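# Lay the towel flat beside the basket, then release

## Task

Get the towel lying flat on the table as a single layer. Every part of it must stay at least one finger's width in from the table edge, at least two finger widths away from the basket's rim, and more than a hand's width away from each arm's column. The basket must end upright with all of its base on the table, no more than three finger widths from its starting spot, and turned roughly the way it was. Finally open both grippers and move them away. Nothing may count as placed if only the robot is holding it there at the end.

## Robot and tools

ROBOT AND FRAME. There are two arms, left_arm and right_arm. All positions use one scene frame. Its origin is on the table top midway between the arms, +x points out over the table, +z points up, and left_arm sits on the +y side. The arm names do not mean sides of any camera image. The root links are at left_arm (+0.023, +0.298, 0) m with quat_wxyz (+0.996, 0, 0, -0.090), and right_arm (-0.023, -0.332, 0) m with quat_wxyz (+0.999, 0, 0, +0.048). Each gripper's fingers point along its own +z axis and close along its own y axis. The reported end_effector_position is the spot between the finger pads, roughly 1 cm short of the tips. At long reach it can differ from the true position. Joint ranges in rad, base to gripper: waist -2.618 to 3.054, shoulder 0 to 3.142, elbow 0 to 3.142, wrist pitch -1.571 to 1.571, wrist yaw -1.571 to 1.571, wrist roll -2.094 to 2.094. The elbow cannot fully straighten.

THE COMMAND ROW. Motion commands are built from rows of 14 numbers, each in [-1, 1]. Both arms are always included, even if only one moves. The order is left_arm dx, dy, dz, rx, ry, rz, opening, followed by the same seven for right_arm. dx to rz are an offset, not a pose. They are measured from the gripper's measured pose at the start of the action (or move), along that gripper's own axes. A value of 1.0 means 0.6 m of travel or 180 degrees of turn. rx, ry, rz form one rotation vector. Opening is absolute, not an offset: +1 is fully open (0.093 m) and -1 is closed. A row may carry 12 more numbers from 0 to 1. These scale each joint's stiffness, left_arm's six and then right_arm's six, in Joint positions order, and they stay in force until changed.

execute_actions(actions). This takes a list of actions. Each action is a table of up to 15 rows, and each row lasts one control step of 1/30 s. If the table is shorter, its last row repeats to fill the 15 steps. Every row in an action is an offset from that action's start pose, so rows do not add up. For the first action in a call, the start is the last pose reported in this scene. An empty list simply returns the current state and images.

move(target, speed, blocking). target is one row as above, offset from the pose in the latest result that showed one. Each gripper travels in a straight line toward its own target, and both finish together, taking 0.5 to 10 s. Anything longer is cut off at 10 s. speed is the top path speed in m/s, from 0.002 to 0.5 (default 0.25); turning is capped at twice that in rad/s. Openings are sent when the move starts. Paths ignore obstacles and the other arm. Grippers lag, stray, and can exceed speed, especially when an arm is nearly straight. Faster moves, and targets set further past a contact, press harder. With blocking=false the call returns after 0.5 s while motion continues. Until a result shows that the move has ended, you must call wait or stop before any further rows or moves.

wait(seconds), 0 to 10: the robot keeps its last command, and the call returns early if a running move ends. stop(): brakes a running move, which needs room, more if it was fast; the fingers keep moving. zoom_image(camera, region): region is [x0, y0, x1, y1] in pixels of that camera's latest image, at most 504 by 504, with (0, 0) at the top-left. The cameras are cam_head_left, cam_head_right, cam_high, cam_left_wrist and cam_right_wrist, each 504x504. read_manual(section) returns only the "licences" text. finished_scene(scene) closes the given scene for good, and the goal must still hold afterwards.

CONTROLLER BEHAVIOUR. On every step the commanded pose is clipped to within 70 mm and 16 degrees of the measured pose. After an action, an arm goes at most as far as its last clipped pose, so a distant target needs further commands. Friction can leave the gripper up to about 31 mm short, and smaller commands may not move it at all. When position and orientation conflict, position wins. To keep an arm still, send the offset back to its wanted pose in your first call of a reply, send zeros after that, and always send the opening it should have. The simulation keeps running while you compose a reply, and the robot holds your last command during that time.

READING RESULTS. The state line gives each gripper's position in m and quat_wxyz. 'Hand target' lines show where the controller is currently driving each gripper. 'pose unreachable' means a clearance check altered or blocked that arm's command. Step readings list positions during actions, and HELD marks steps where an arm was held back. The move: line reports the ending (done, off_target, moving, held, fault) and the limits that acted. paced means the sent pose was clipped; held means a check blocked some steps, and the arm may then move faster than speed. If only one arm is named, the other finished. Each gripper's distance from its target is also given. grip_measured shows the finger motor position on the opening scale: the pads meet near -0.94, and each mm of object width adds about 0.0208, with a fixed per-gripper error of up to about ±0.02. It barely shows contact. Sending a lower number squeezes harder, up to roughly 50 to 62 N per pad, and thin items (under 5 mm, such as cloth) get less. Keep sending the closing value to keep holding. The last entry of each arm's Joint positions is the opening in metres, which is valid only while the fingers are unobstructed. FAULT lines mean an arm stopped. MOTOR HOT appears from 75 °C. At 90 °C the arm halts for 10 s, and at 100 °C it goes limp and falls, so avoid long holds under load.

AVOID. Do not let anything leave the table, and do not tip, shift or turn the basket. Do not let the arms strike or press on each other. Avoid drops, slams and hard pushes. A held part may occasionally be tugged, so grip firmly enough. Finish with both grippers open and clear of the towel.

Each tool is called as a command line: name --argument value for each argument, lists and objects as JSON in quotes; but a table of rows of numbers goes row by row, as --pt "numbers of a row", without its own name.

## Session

execute_actions --actions '[]'

Scene clock: 0.00 s.
left_arm: end_effector_position=(+0.5972, +0.2003, +0.2671) grip_measured=+0.984 end_effector_quat_wxyz=(+0.528, +0.172, +0.782, -0.283) | right_arm: end_effector_position=(+0.2702, -0.5720, +0.1130) grip_measured=+0.995 end_effector_quat_wxyz=(+0.216, +0.569, +0.725, +0.324)
Joint positions: left_arm=[ 0.198  2.003  1.718 -0.091  0.69  -0.029  0.092] | right_arm=[-1.095  1.761  1.236 -0.793 -0.767  0.434  0.093]
Joint velocities: left_arm=[-0.017  0.012 -0.012 -0.007 -0.022  0.051  0.   ] | right_arm=[ 0.027 -0.002 -0.022 -0.037 -0.095 -0.037  0.001]
Motor temperatures (°C, as the motors report them): left_arm=[21 24 24 21 20 21] | right_arm=[23 24 24 21 23 23]
Hand target (left_arm): +0.597, +0.200, +0.267; +0.528, +0.172, +0.782, -0.283
Hand target (right_arm): +0.270, -0.572, +0.113; +0.216, +0.569, +0.725, +0.324
Joint stiffness scale: left_arm=[1. 1. 1. 1. 1. 1.] | right_arm=[1. 1. 1. 1. 1. 1.]

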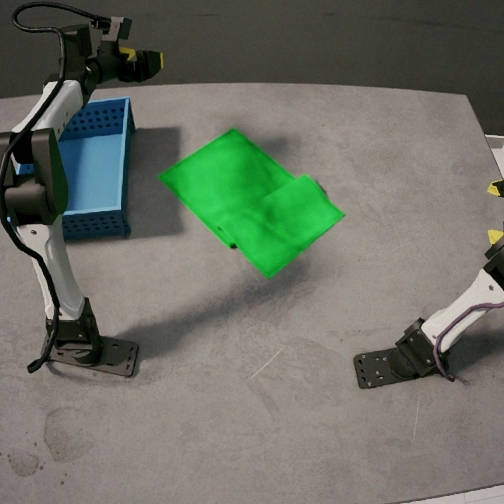

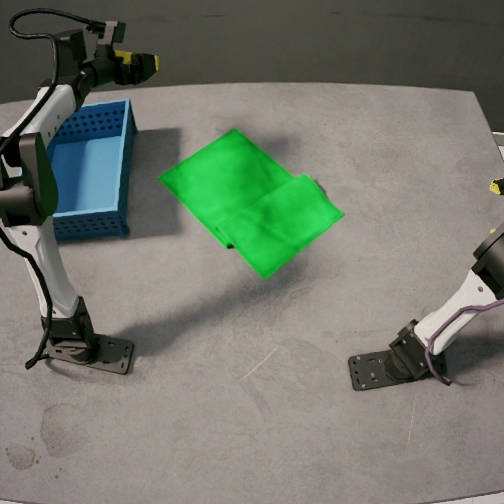

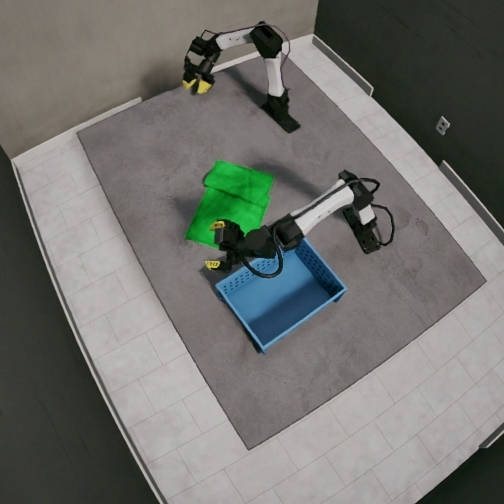

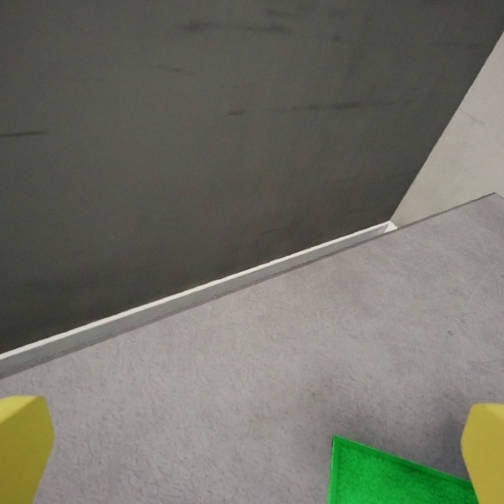

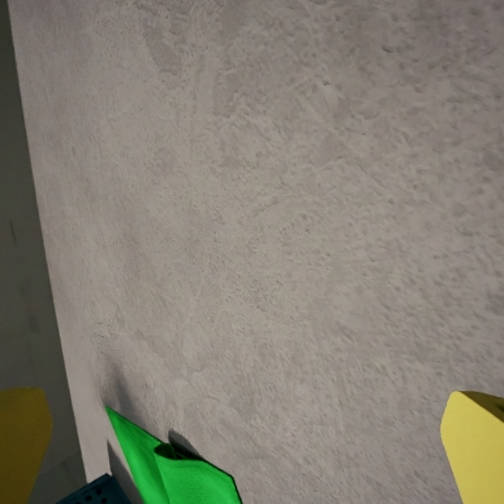

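move --target '[0.35,-0.163,0.112,-0.124,0.224,0.011,-1,0.688,0.087,0.2,0.172,0.252,-0.626,1]' --speed 0.4

Scene clock: 5.03 s.
left_arm: end_effector_position=(+0.5067, +0.0811, +0.0760) grip_measured=-1.000 end_effector_quat_wxyz=(+0.256, +0.173, +0.950, -0.040) | right_arm: end_effector_position=(+0.2728, -0.1494, +0.0801) grip_measured=+0.995 end_effector_quat_wxyz=(+0.001, -0.369, +0.929, -0.021)
Joint positions: left_arm=[-0.256  2.138  1.698 -0.609 -0.051 -0.063  0.   ] | right_arm=[ 0.477  1.881  1.472 -1.167  0.042 -0.182  0.093]
Joint velocities: left_arm=[ 0.007 -0.012  0.002 -0.022 -0.007 -0.007  0.   ] | right_arm=[ 0.012  0.012  0.017 -0.007 -0.051  0.037  0.001]
Motor temperatures (°C, as the motors report them): left_arm=[21 26 25 22 20 21] | right_arm=[23 25 25 21 23 23]
Hand target (left_arm): +0.509, +0.078, +0.079; +0.260, +0.169, +0.950, -0.038
Hand target (right_arm): +0.274, -0.150, +0.080; -0.004, -0.374, +0.927, -0.026
Off the commanded pose (left_arm): 0.007 m, 1 deg.
Off the commanded pose (right_arm): 0.016 m, 3 deg.
Joint stiffness scale: left_arm=[1. 1. 1. 1. 1. 1.] | right_arm=[1. 1. 1. 1. 1. 1.]
move: off_target (right_arm)

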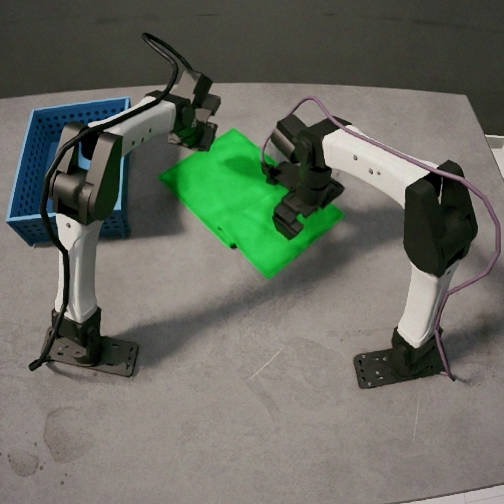

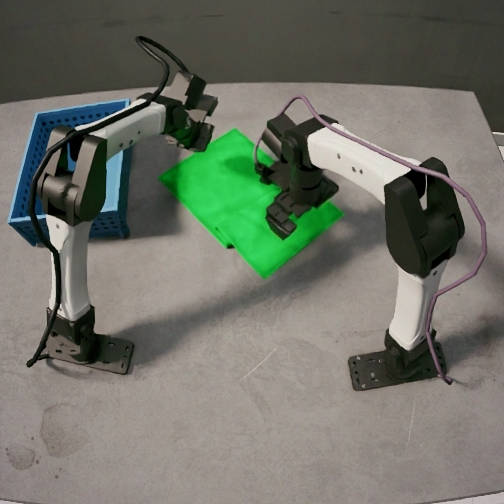

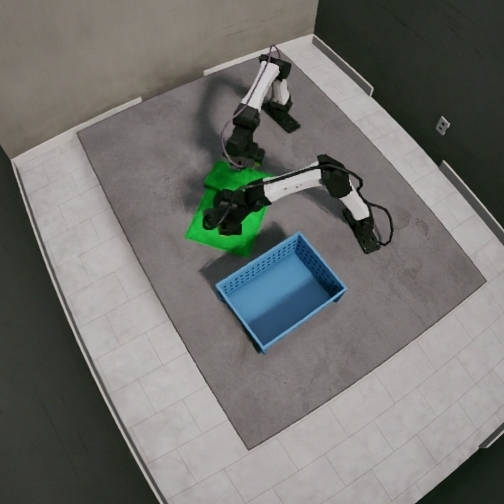

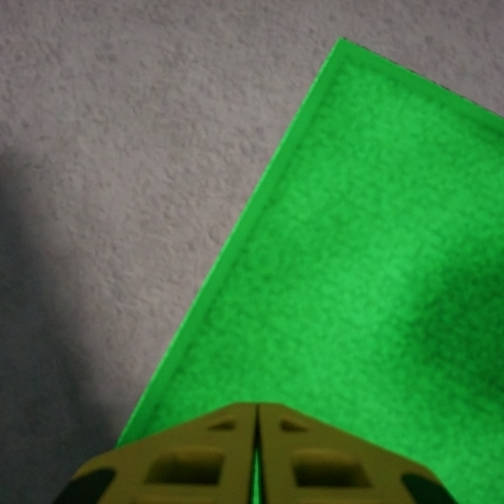

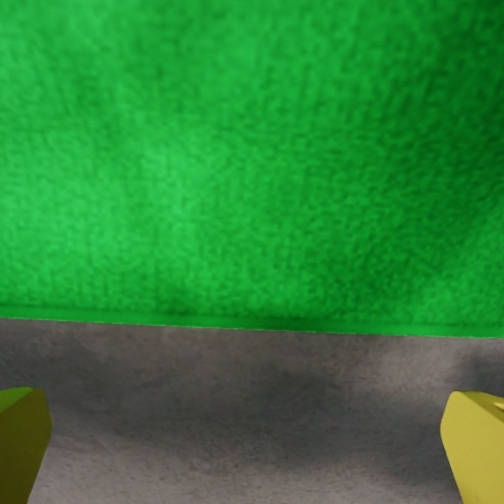

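Straight pull first.

move --target '[0.06,0,0.105,0,0,0,-1,0,0,0.13,0,0,0,1]' --speed 0.1

execute_actions --actions '[[[0.012,0,0.02,0,0,0,-1,0.02,0,0.02,0,0.01,0,1],[0.012,0,0.02,0,0,0,-1,0.03,0,0.02,0,0.01,0,1],[0.012,0,0.02,0,0,0,-1,0.045,0,0.02,0,0.01,0,1],[0.012,0,0.02,0,0,0,-1,0.06,0,0.02,0,0.01,0,1]],[[0.012,0,0.02,0,0,0,-1,0.07,0,0.016,0,0.015,0,1]],[[0.012,0,0.02,0,0,0,-1,0.07,0,0.016,0,0.015,0,1]]]'

Scene clock: 6.90 s.
left_arm: end_effector_position=(+0.5118, +0.0788, +0.0185) grip_measured=-1.000 end_effector_quat_wxyz=(+0.267, +0.172, +0.947, -0.043) | right_arm: end_effector_position=(+0.2740, -0.1480, +0.0119) grip_measured=+0.995 end_effector_quat_wxyz=(+0.002, -0.369, +0.929, -0.019)
Joint positions: left_arm=[-0.256  2.212  1.566 -0.379 -0.051 -0.064  0.   ] | right_arm=[ 0.477  1.961  1.298 -0.911  0.039 -0.182  0.093]
Joint velocities: left_arm=[-0.002 -0.007 -0.012  0.007 -0.066  0.007  0.   ] | right_arm=[-0.002 -0.032 -0.002 -0.007 -0.066 -0.081  0.   ]
Motor temperatures (°C, as the motors report them): left_arm=[21 27 25 22 20 21] | right_arm=[23 26 25 21 23 23]
Hand target (left_arm): +0.507, +0.081, +0.003; +0.255, +0.173, +0.950, -0.040
Hand target (right_arm): +0.275, -0.151, +0.003; +0.001, -0.368, +0.929, -0.021
Off the commanded pose (left_arm): 0.016 m, 1 deg.
Off the commanded pose (right_arm): 0.011 m, 0 deg.
Joint stiffness scale: left_arm=[1. 1. 1. 1. 1. 1.] | right_arm=[1. 1. 1. 1. 1. 1.]
move: off_target (left_arm, right_arm)

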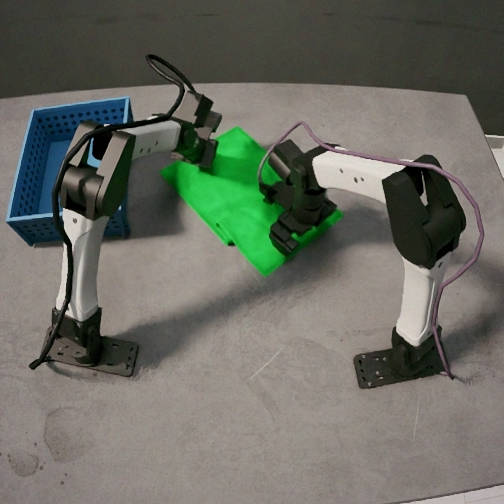

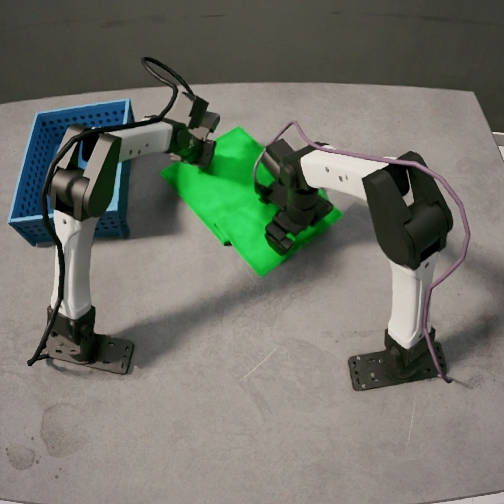

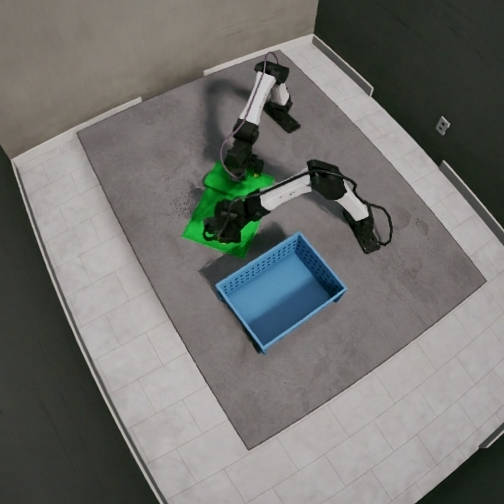

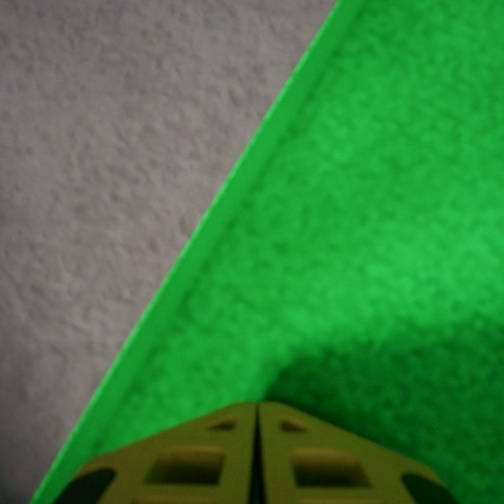

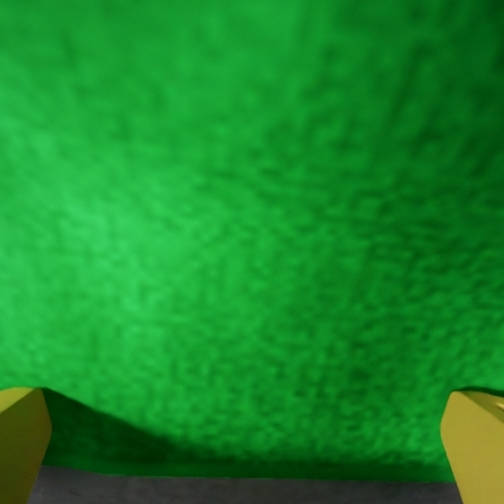

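Scene clock: 8.40 s.
left_arm: end_effector_position=(+0.5248, +0.0728, +0.0190) grip_measured=-1.000 end_effector_quat_wxyz=(+0.297, +0.169, +0.938, -0.051) | right_arm: end_effector_position=(+0.2159, -0.1966, +0.0097) grip_measured=+0.995 end_effector_quat_wxyz=(+0.001, -0.360, +0.933, -0.008)
Joint positions: left_arm=[-0.256  2.229  1.559 -0.291 -0.051 -0.064  0.   ] | right_arm=[ 0.428  1.703  0.953 -0.821  0.016 -0.213  0.093]
Joint velocities: left_arm=[-0.002 -0.017  0.007  0.022 -0.037  0.022  0.   ] | right_arm=[ 0.002  0.002  0.002  0.037 -0.022 -0.081  0.   ]
Motor temperatures (°C, as the motors report them): left_arm=[21 27 25 23 20 21] | right_arm=[23 26 25 21 23 23]
Hand target (left_arm): +0.521, +0.075, +0.005; +0.287, +0.170, +0.941, -0.048
Hand target (right_arm): +0.205, -0.209, +0.001; -0.021, -0.364, +0.931, -0.020
Off the commanded pose (left_arm): 0.015 m, 1 deg.
Off the commanded pose (right_arm): 0.019 m, 3 deg.
Joint stiffness scale: left_arm=[1. 1. 1. 1. 1. 1.] | right_arm=[1. 1. 1. 1. 1. 1.]
Step readings (end_effector_position; steps 1 to 15: 1st action; 16 to 30: 2nd action; 31 to 45: 3rd action):
0: left_arm (+0.5118, +0.0788, +0.0185) | right_arm (+0.2740, -0.1480, +0.0119)
1: left_arm (+0.5123, +0.0786, +0.0187) | right_arm (+0.2735, -0.1482, +0.0114)
2: left_arm (+0.5129, +0.0783, +0.0188) | right_arm (+0.2728, -0.1483, +0.0113)
4: left_arm (+0.5134, +0.0781, +0.0187) | right_arm (+0.2687, -0.1519, +0.0113)
8: left_arm (+0.5141, +0.0778, +0.0188) | right_arm (+0.2563, -0.1625, +0.0110)
15: left_arm (+0.5154, +0.0772, +0.0188) | right_arm (+0.2562, -0.1625, +0.0109)
16: left_arm (+0.5159, +0.0769, +0.0190) | right_arm (+0.2548, -0.1635, +0.0105)
17: left_arm (+0.5168, +0.0765, +0.0189) | right_arm (+0.2501, -0.1673, +0.0111)
19: left_arm (+0.5181, +0.0759, +0.0186) | right_arm (+0.2388, -0.1767, +0.0102)
23: left_arm (+0.5195, +0.0753, +0.0187) | right_arm (+0.2354, -0.1801, +0.0104)
30: left_arm (+0.5201, +0.0750, +0.0190) | right_arm (+0.2354, -0.1801, +0.0104)
31: left_arm (+0.5205, +0.0748, +0.0190) | right_arm (+0.2342, -0.1808, +0.0098)
32: left_arm (+0.5214, +0.0744, +0.0189) | right_arm (+0.2299, -0.1845, +0.0104)
34: left_arm (+0.5228, +0.0737, +0.0186) | right_arm (+0.2193, -0.1934, +0.0097)
38: left_arm (+0.5241, +0.0731, +0.0187) | right_arm (+0.2158, -0.1967, +0.0097)
45: end_effector_position above

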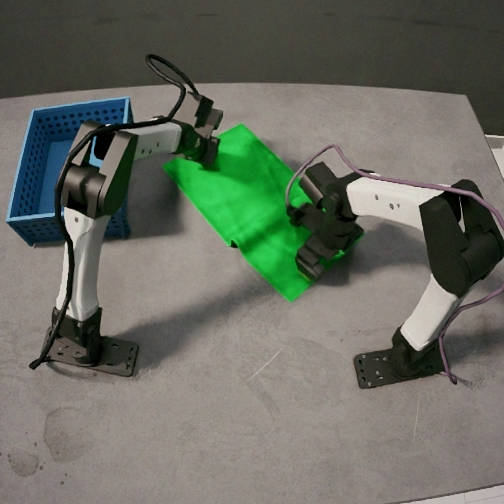

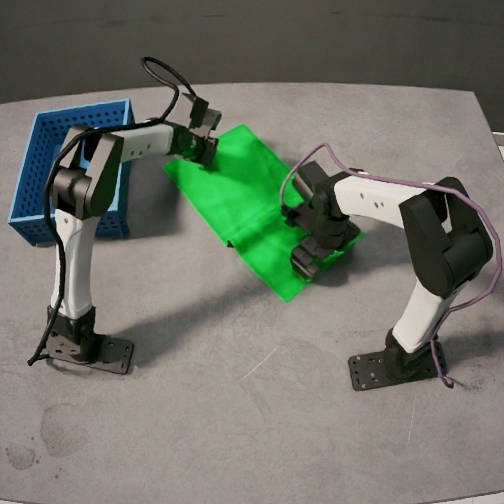

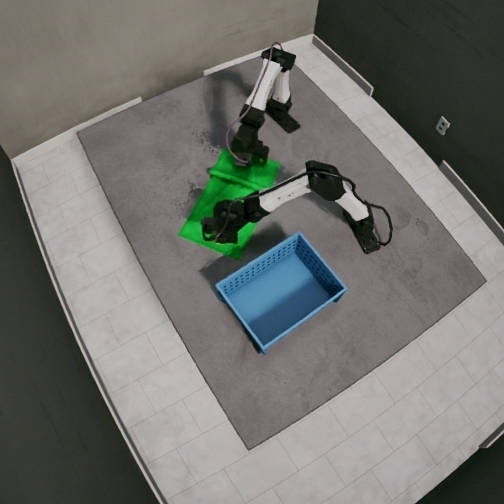

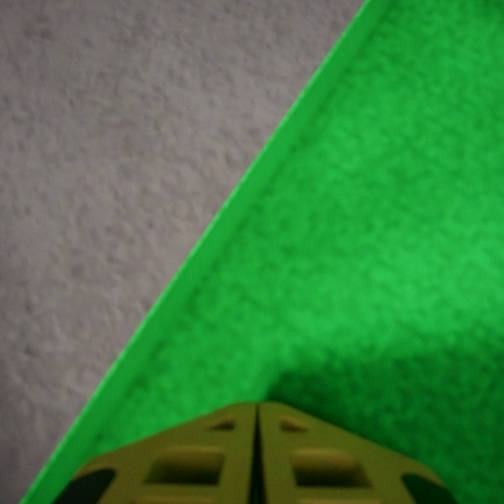

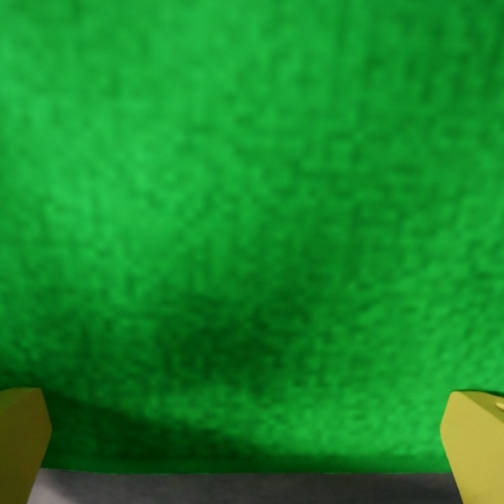

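execute_actions --actions '[[[0,0.02,0.03,0,0,0,-1,0.065,0.01,0.016,0,0.015,0.02,1]],[[0,0.02,0.03,0,0,0,-1,0.065,0.01,0.016,0,0.015,0.02,1]]]'

zoom_image --camera "cam_head_left" --region '[120,90,420,390]'

Scene clock: 9.83 s.
left_arm: end_effector_position=(+0.5512, +0.0770, +0.0182) grip_measured=-1.000 end_effector_quat_wxyz=(+0.323, +0.166, +0.930, -0.059) | right_arm: end_effector_position=(+0.1800, -0.2161, +0.0091) grip_measured=+0.995 end_effector_quat_wxyz=(+0.012, -0.314, +0.949, -0.002)
Joint positions: left_arm=[-0.224  2.284  1.616 -0.235 -0.029 -0.041  0.   ] | right_arm=[ 0.428  1.533  0.771 -0.786  0.009 -0.115  0.093]
Joint velocities: left_arm=[ 0.007 -0.007 -0.007 -0.022 -0.022 -0.007  0.   ] | right_arm=[ 0.007 -0.007  0.012  0.007  0.037 -0.022 -0.   ]
Motor temperatures (°C, as the motors report them): left_arm=[21 28 26 23 20 21] | right_arm=[23 26 25 21 23 23]
Hand target (left_arm): +0.552, +0.083, +0.004; +0.310, +0.167, +0.934, -0.054
Hand target (right_arm): +0.164, -0.227, -0.000; -0.017, -0.309, +0.951, -0.014
Off the commanded pose (left_arm): 0.016 m, 2 deg.
Off the commanded pose (right_arm): 0.022 m, 4 deg.
Joint stiffness scale: left_arm=[1. 1. 1. 1. 1. 1.] | right_arm=[1. 1. 1. 1. 1. 1.]
Step readings (end_effector_position; steps 1 to 15: 1st action; 16 to 30: 2nd action):
0: left_arm (+0.5248, +0.0728, +0.0190) | right_arm (+0.2159, -0.1966, +0.0097)
1: left_arm (+0.5256, +0.0728, +0.0180) | right_arm (+0.2145, -0.1970, +0.0093)
2: left_arm (+0.5281, +0.0726, +0.0175) | right_arm (+0.2103, -0.1993, +0.0099)
4: left_arm (+0.5336, +0.0733, +0.0181) | right_arm (+0.2000, -0.2050, +0.0093)
8: left_arm (+0.5379, +0.0757, +0.0180) | right_arm (+0.1969, -0.2068, +0.0095)
15: left_arm (+0.5382, +0.0757, +0.0180) | right_arm (+0.1969, -0.2068, +0.0095)
16: left_arm (+0.5395, +0.0755, +0.0181) | right_arm (+0.1953, -0.2075, +0.0090)
17: left_arm (+0.5424, +0.0753, +0.0180) | right_arm (+0.1917, -0.2096, +0.0095)
19: left_arm (+0.5480, +0.0758, +0.0181) | right_arm (+0.1825, -0.2146, +0.0090)
23: left_arm (+0.5513, +0.0771, +0.0182) | right_arm (+0.1801, -0.2160, +0.0092)
30: end_effector_position above

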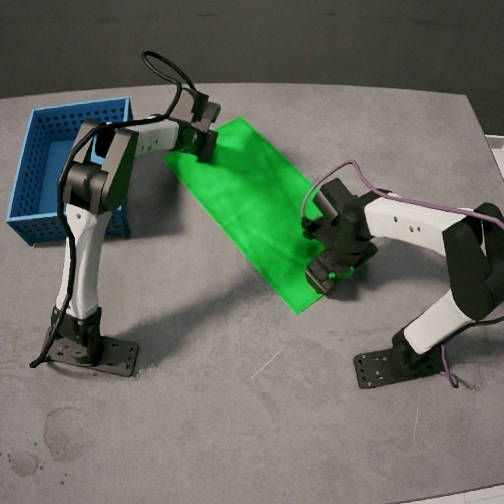

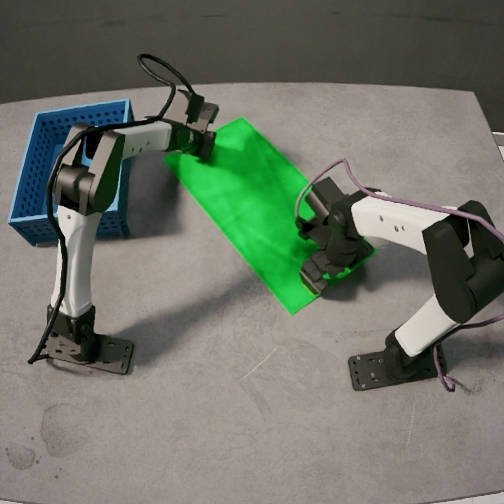

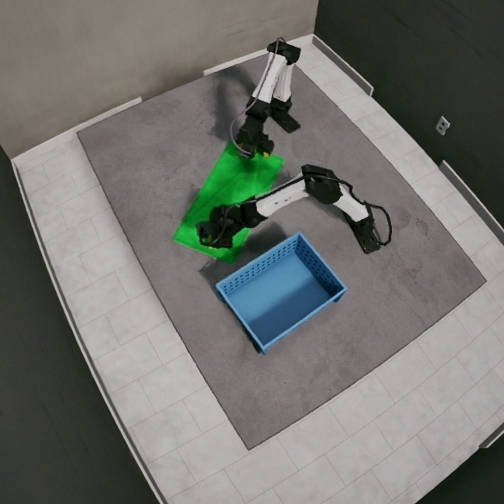

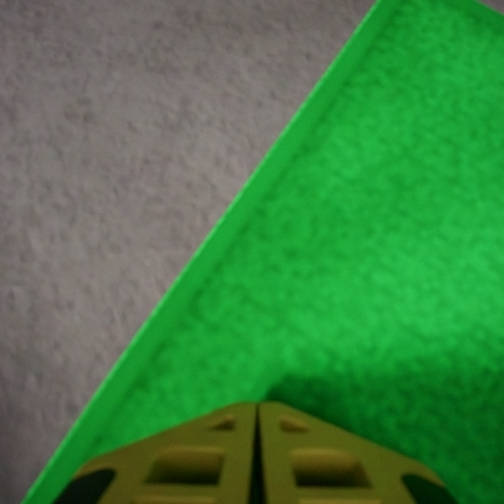

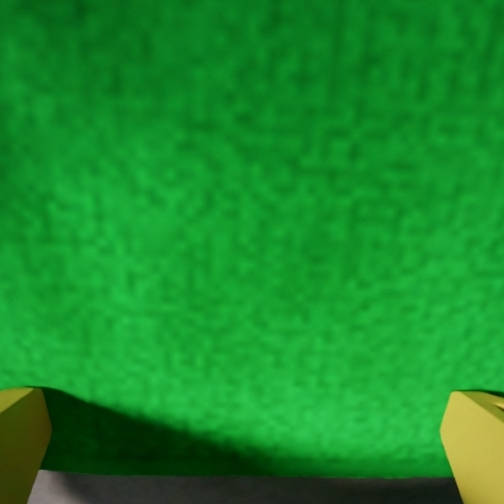

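Region (120, 90, 420, 390) of cam_head_left's 504x504 image, scaled by 1.680, with more detail than that image has.

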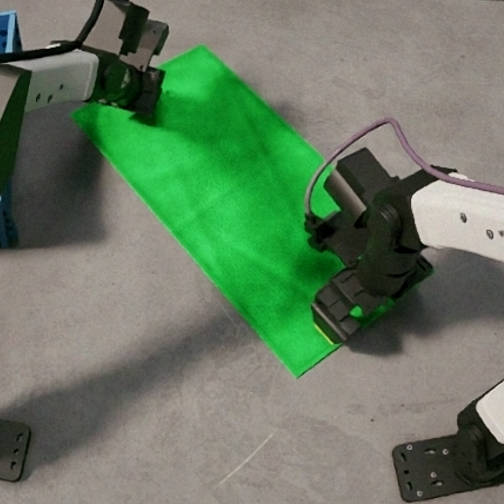

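move --target '[-0.09,0,-0.12,0,0,0,-1,0,0,-0.15,0,0,0,1]'

move --target '[0.22,0,-0.55,0,-0.05,0,1,0.27,-0.4,-0.1,0,0,0.2,1]' --speed 0.4

zoom_image --camera "cam_head_left" --region '[120,90,420,390]'

Scene clock: 11.50 s.
left_arm: end_effector_position=(+0.5478, +0.0785, +0.1076) grip_measured=-1.000 end_effector_quat_wxyz=(+0.323, +0.166, +0.930, -0.059) | right_arm: end_effector_position=(+0.1777, -0.2173, +0.0949) grip_measured=+0.995 end_effector_quat_wxyz=(+0.012, -0.314, +0.949, -0.002)
Joint positions: left_arm=[-0.224  2.168  1.792 -0.526 -0.029 -0.041  0.   ] | right_arm=[ 0.428  1.404  1.018 -1.161  0.009 -0.115  0.093]
Joint velocities: left_arm=[ 0.002  0.002 -0.002  0.037  0.007 -0.022  0.   ] | right_arm=[ 0.002 -0.002 -0.017 -0.037 -0.022 -0.022  0.   ]
Motor temperatures (°C, as the motors report them): left_arm=[21 28 26 23 20 21] | right_arm=[23 26 25 21 23 23]
Hand target (left_arm): +0.549, +0.079, +0.108; +0.323, +0.166, +0.930, -0.059
Hand target (right_arm): +0.177, -0.218, +0.099; +0.012, -0.314, +0.949, -0.002
Off the commanded pose (left_arm): 0.002 m, 0 deg.
Off the commanded pose (right_arm): 0.004 m, 0 deg.
Joint stiffness scale: left_arm=[1. 1. 1. 1. 1. 1.] | right_arm=[1. 1. 1. 1. 1. 1.]
move: done

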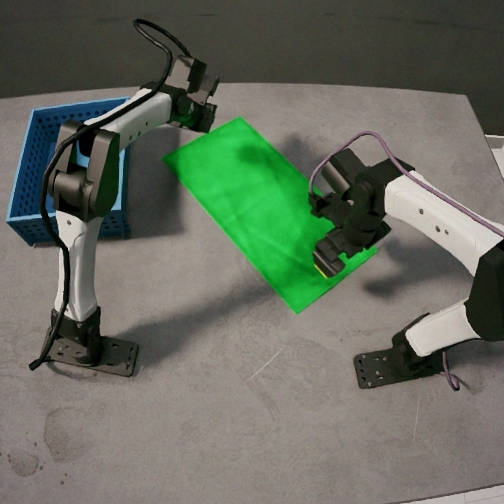

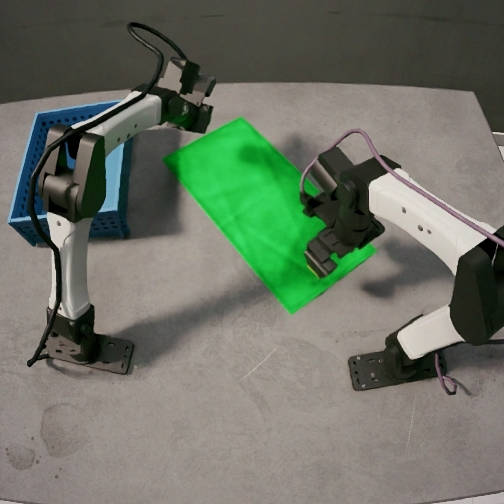

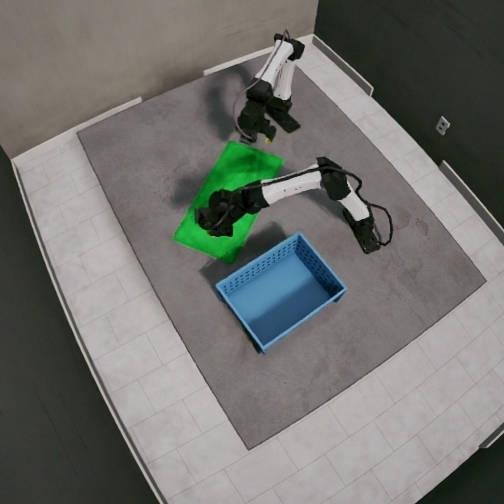

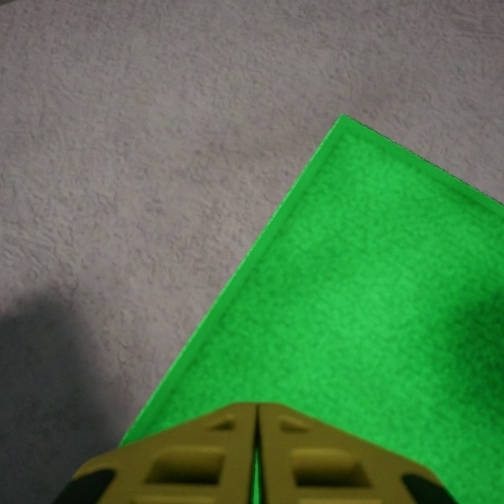

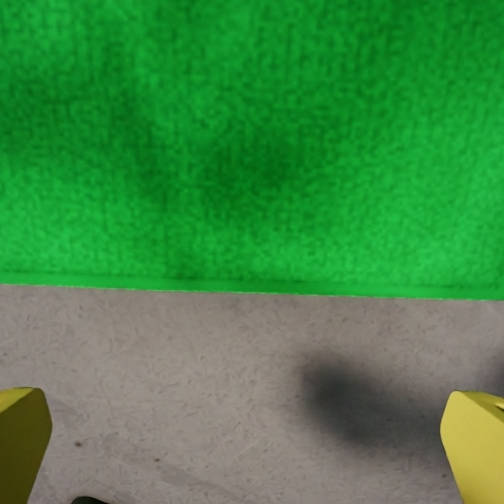

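Scene clock: 13.17 s.
left_arm: end_effector_position=(+0.2605, +0.1926, +0.2811) grip_measured=+0.981 end_effector_quat_wxyz=(+0.394, +0.162, +0.902, -0.073) | right_arm: end_effector_position=(+0.1914, -0.5000, +0.1460) grip_measured=+0.995 end_effector_quat_wxyz=(+0.009, -0.002, +1.000, +0.012)
Joint positions: left_arm=[-0.286  0.925  1.187 -1.012 -0.078 -0.077  0.092] | right_arm=[-0.779  1.574  1.377 -1.375 -0.031 -0.686  0.093]
Joint velocities: left_arm=[-0.012  0.002  0.017  0.066  0.037 -0.051  0.   ] | right_arm=[-0.002 -0.012  0.012  0.022 -0.007 -0.007 -0.001]
Motor temperatures (°C, as the motors report them): left_arm=[21 29 26 23 20 21] | right_arm=[23 26 26 21 23 23]
Hand target (left_arm): +0.260, +0.192, +0.284; +0.396, +0.160, +0.901, -0.073
Hand target (right_arm): +0.192, -0.500, +0.148; +0.007, -0.005, +1.000, +0.018
Off the commanded pose (left_arm): 0.008 m, 0 deg.
Off the commanded pose (right_arm): 0.011 m, 1 deg.
Joint stiffness scale: left_arm=[1. 1. 1. 1. 1. 1.] | right_arm=[1. 1. 1. 1. 1. 1.]
move: off_target (right_arm)

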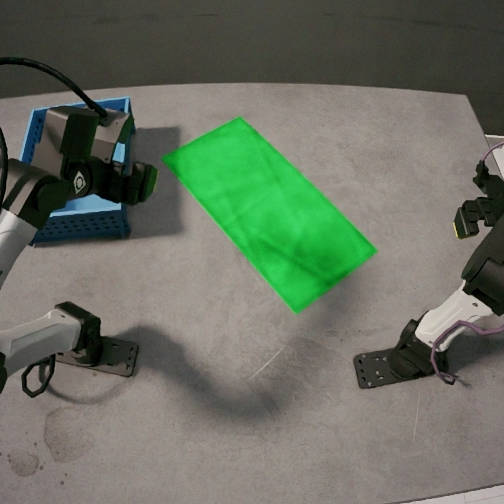

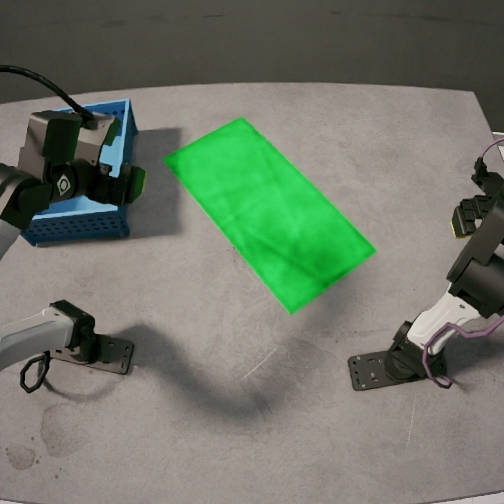

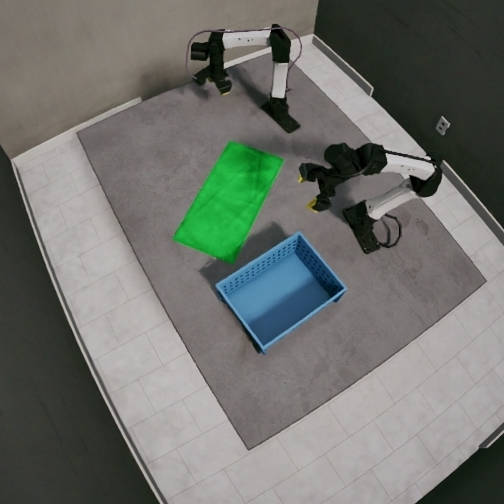

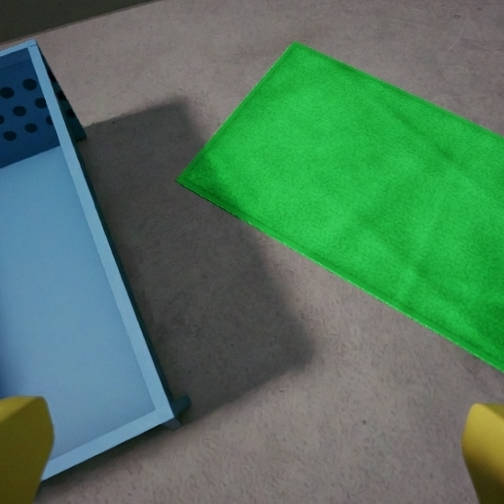

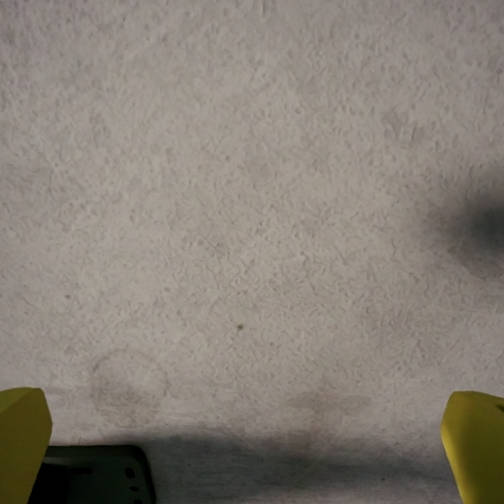

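Region (120, 90, 420, 390) of cam_head_left's 504x504 image, scaled by 1.680, with more detail than that image has.

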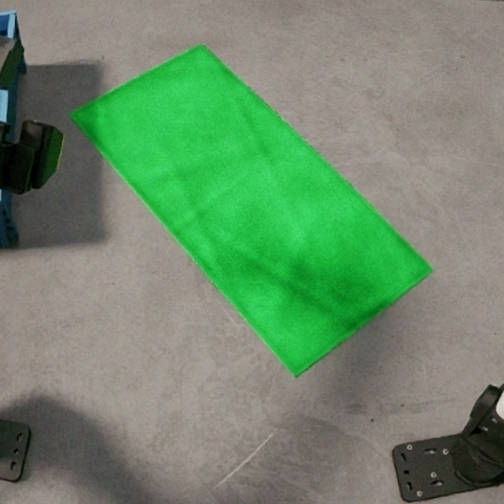

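finished_scene --scene 2

The scene is finished: the task was done.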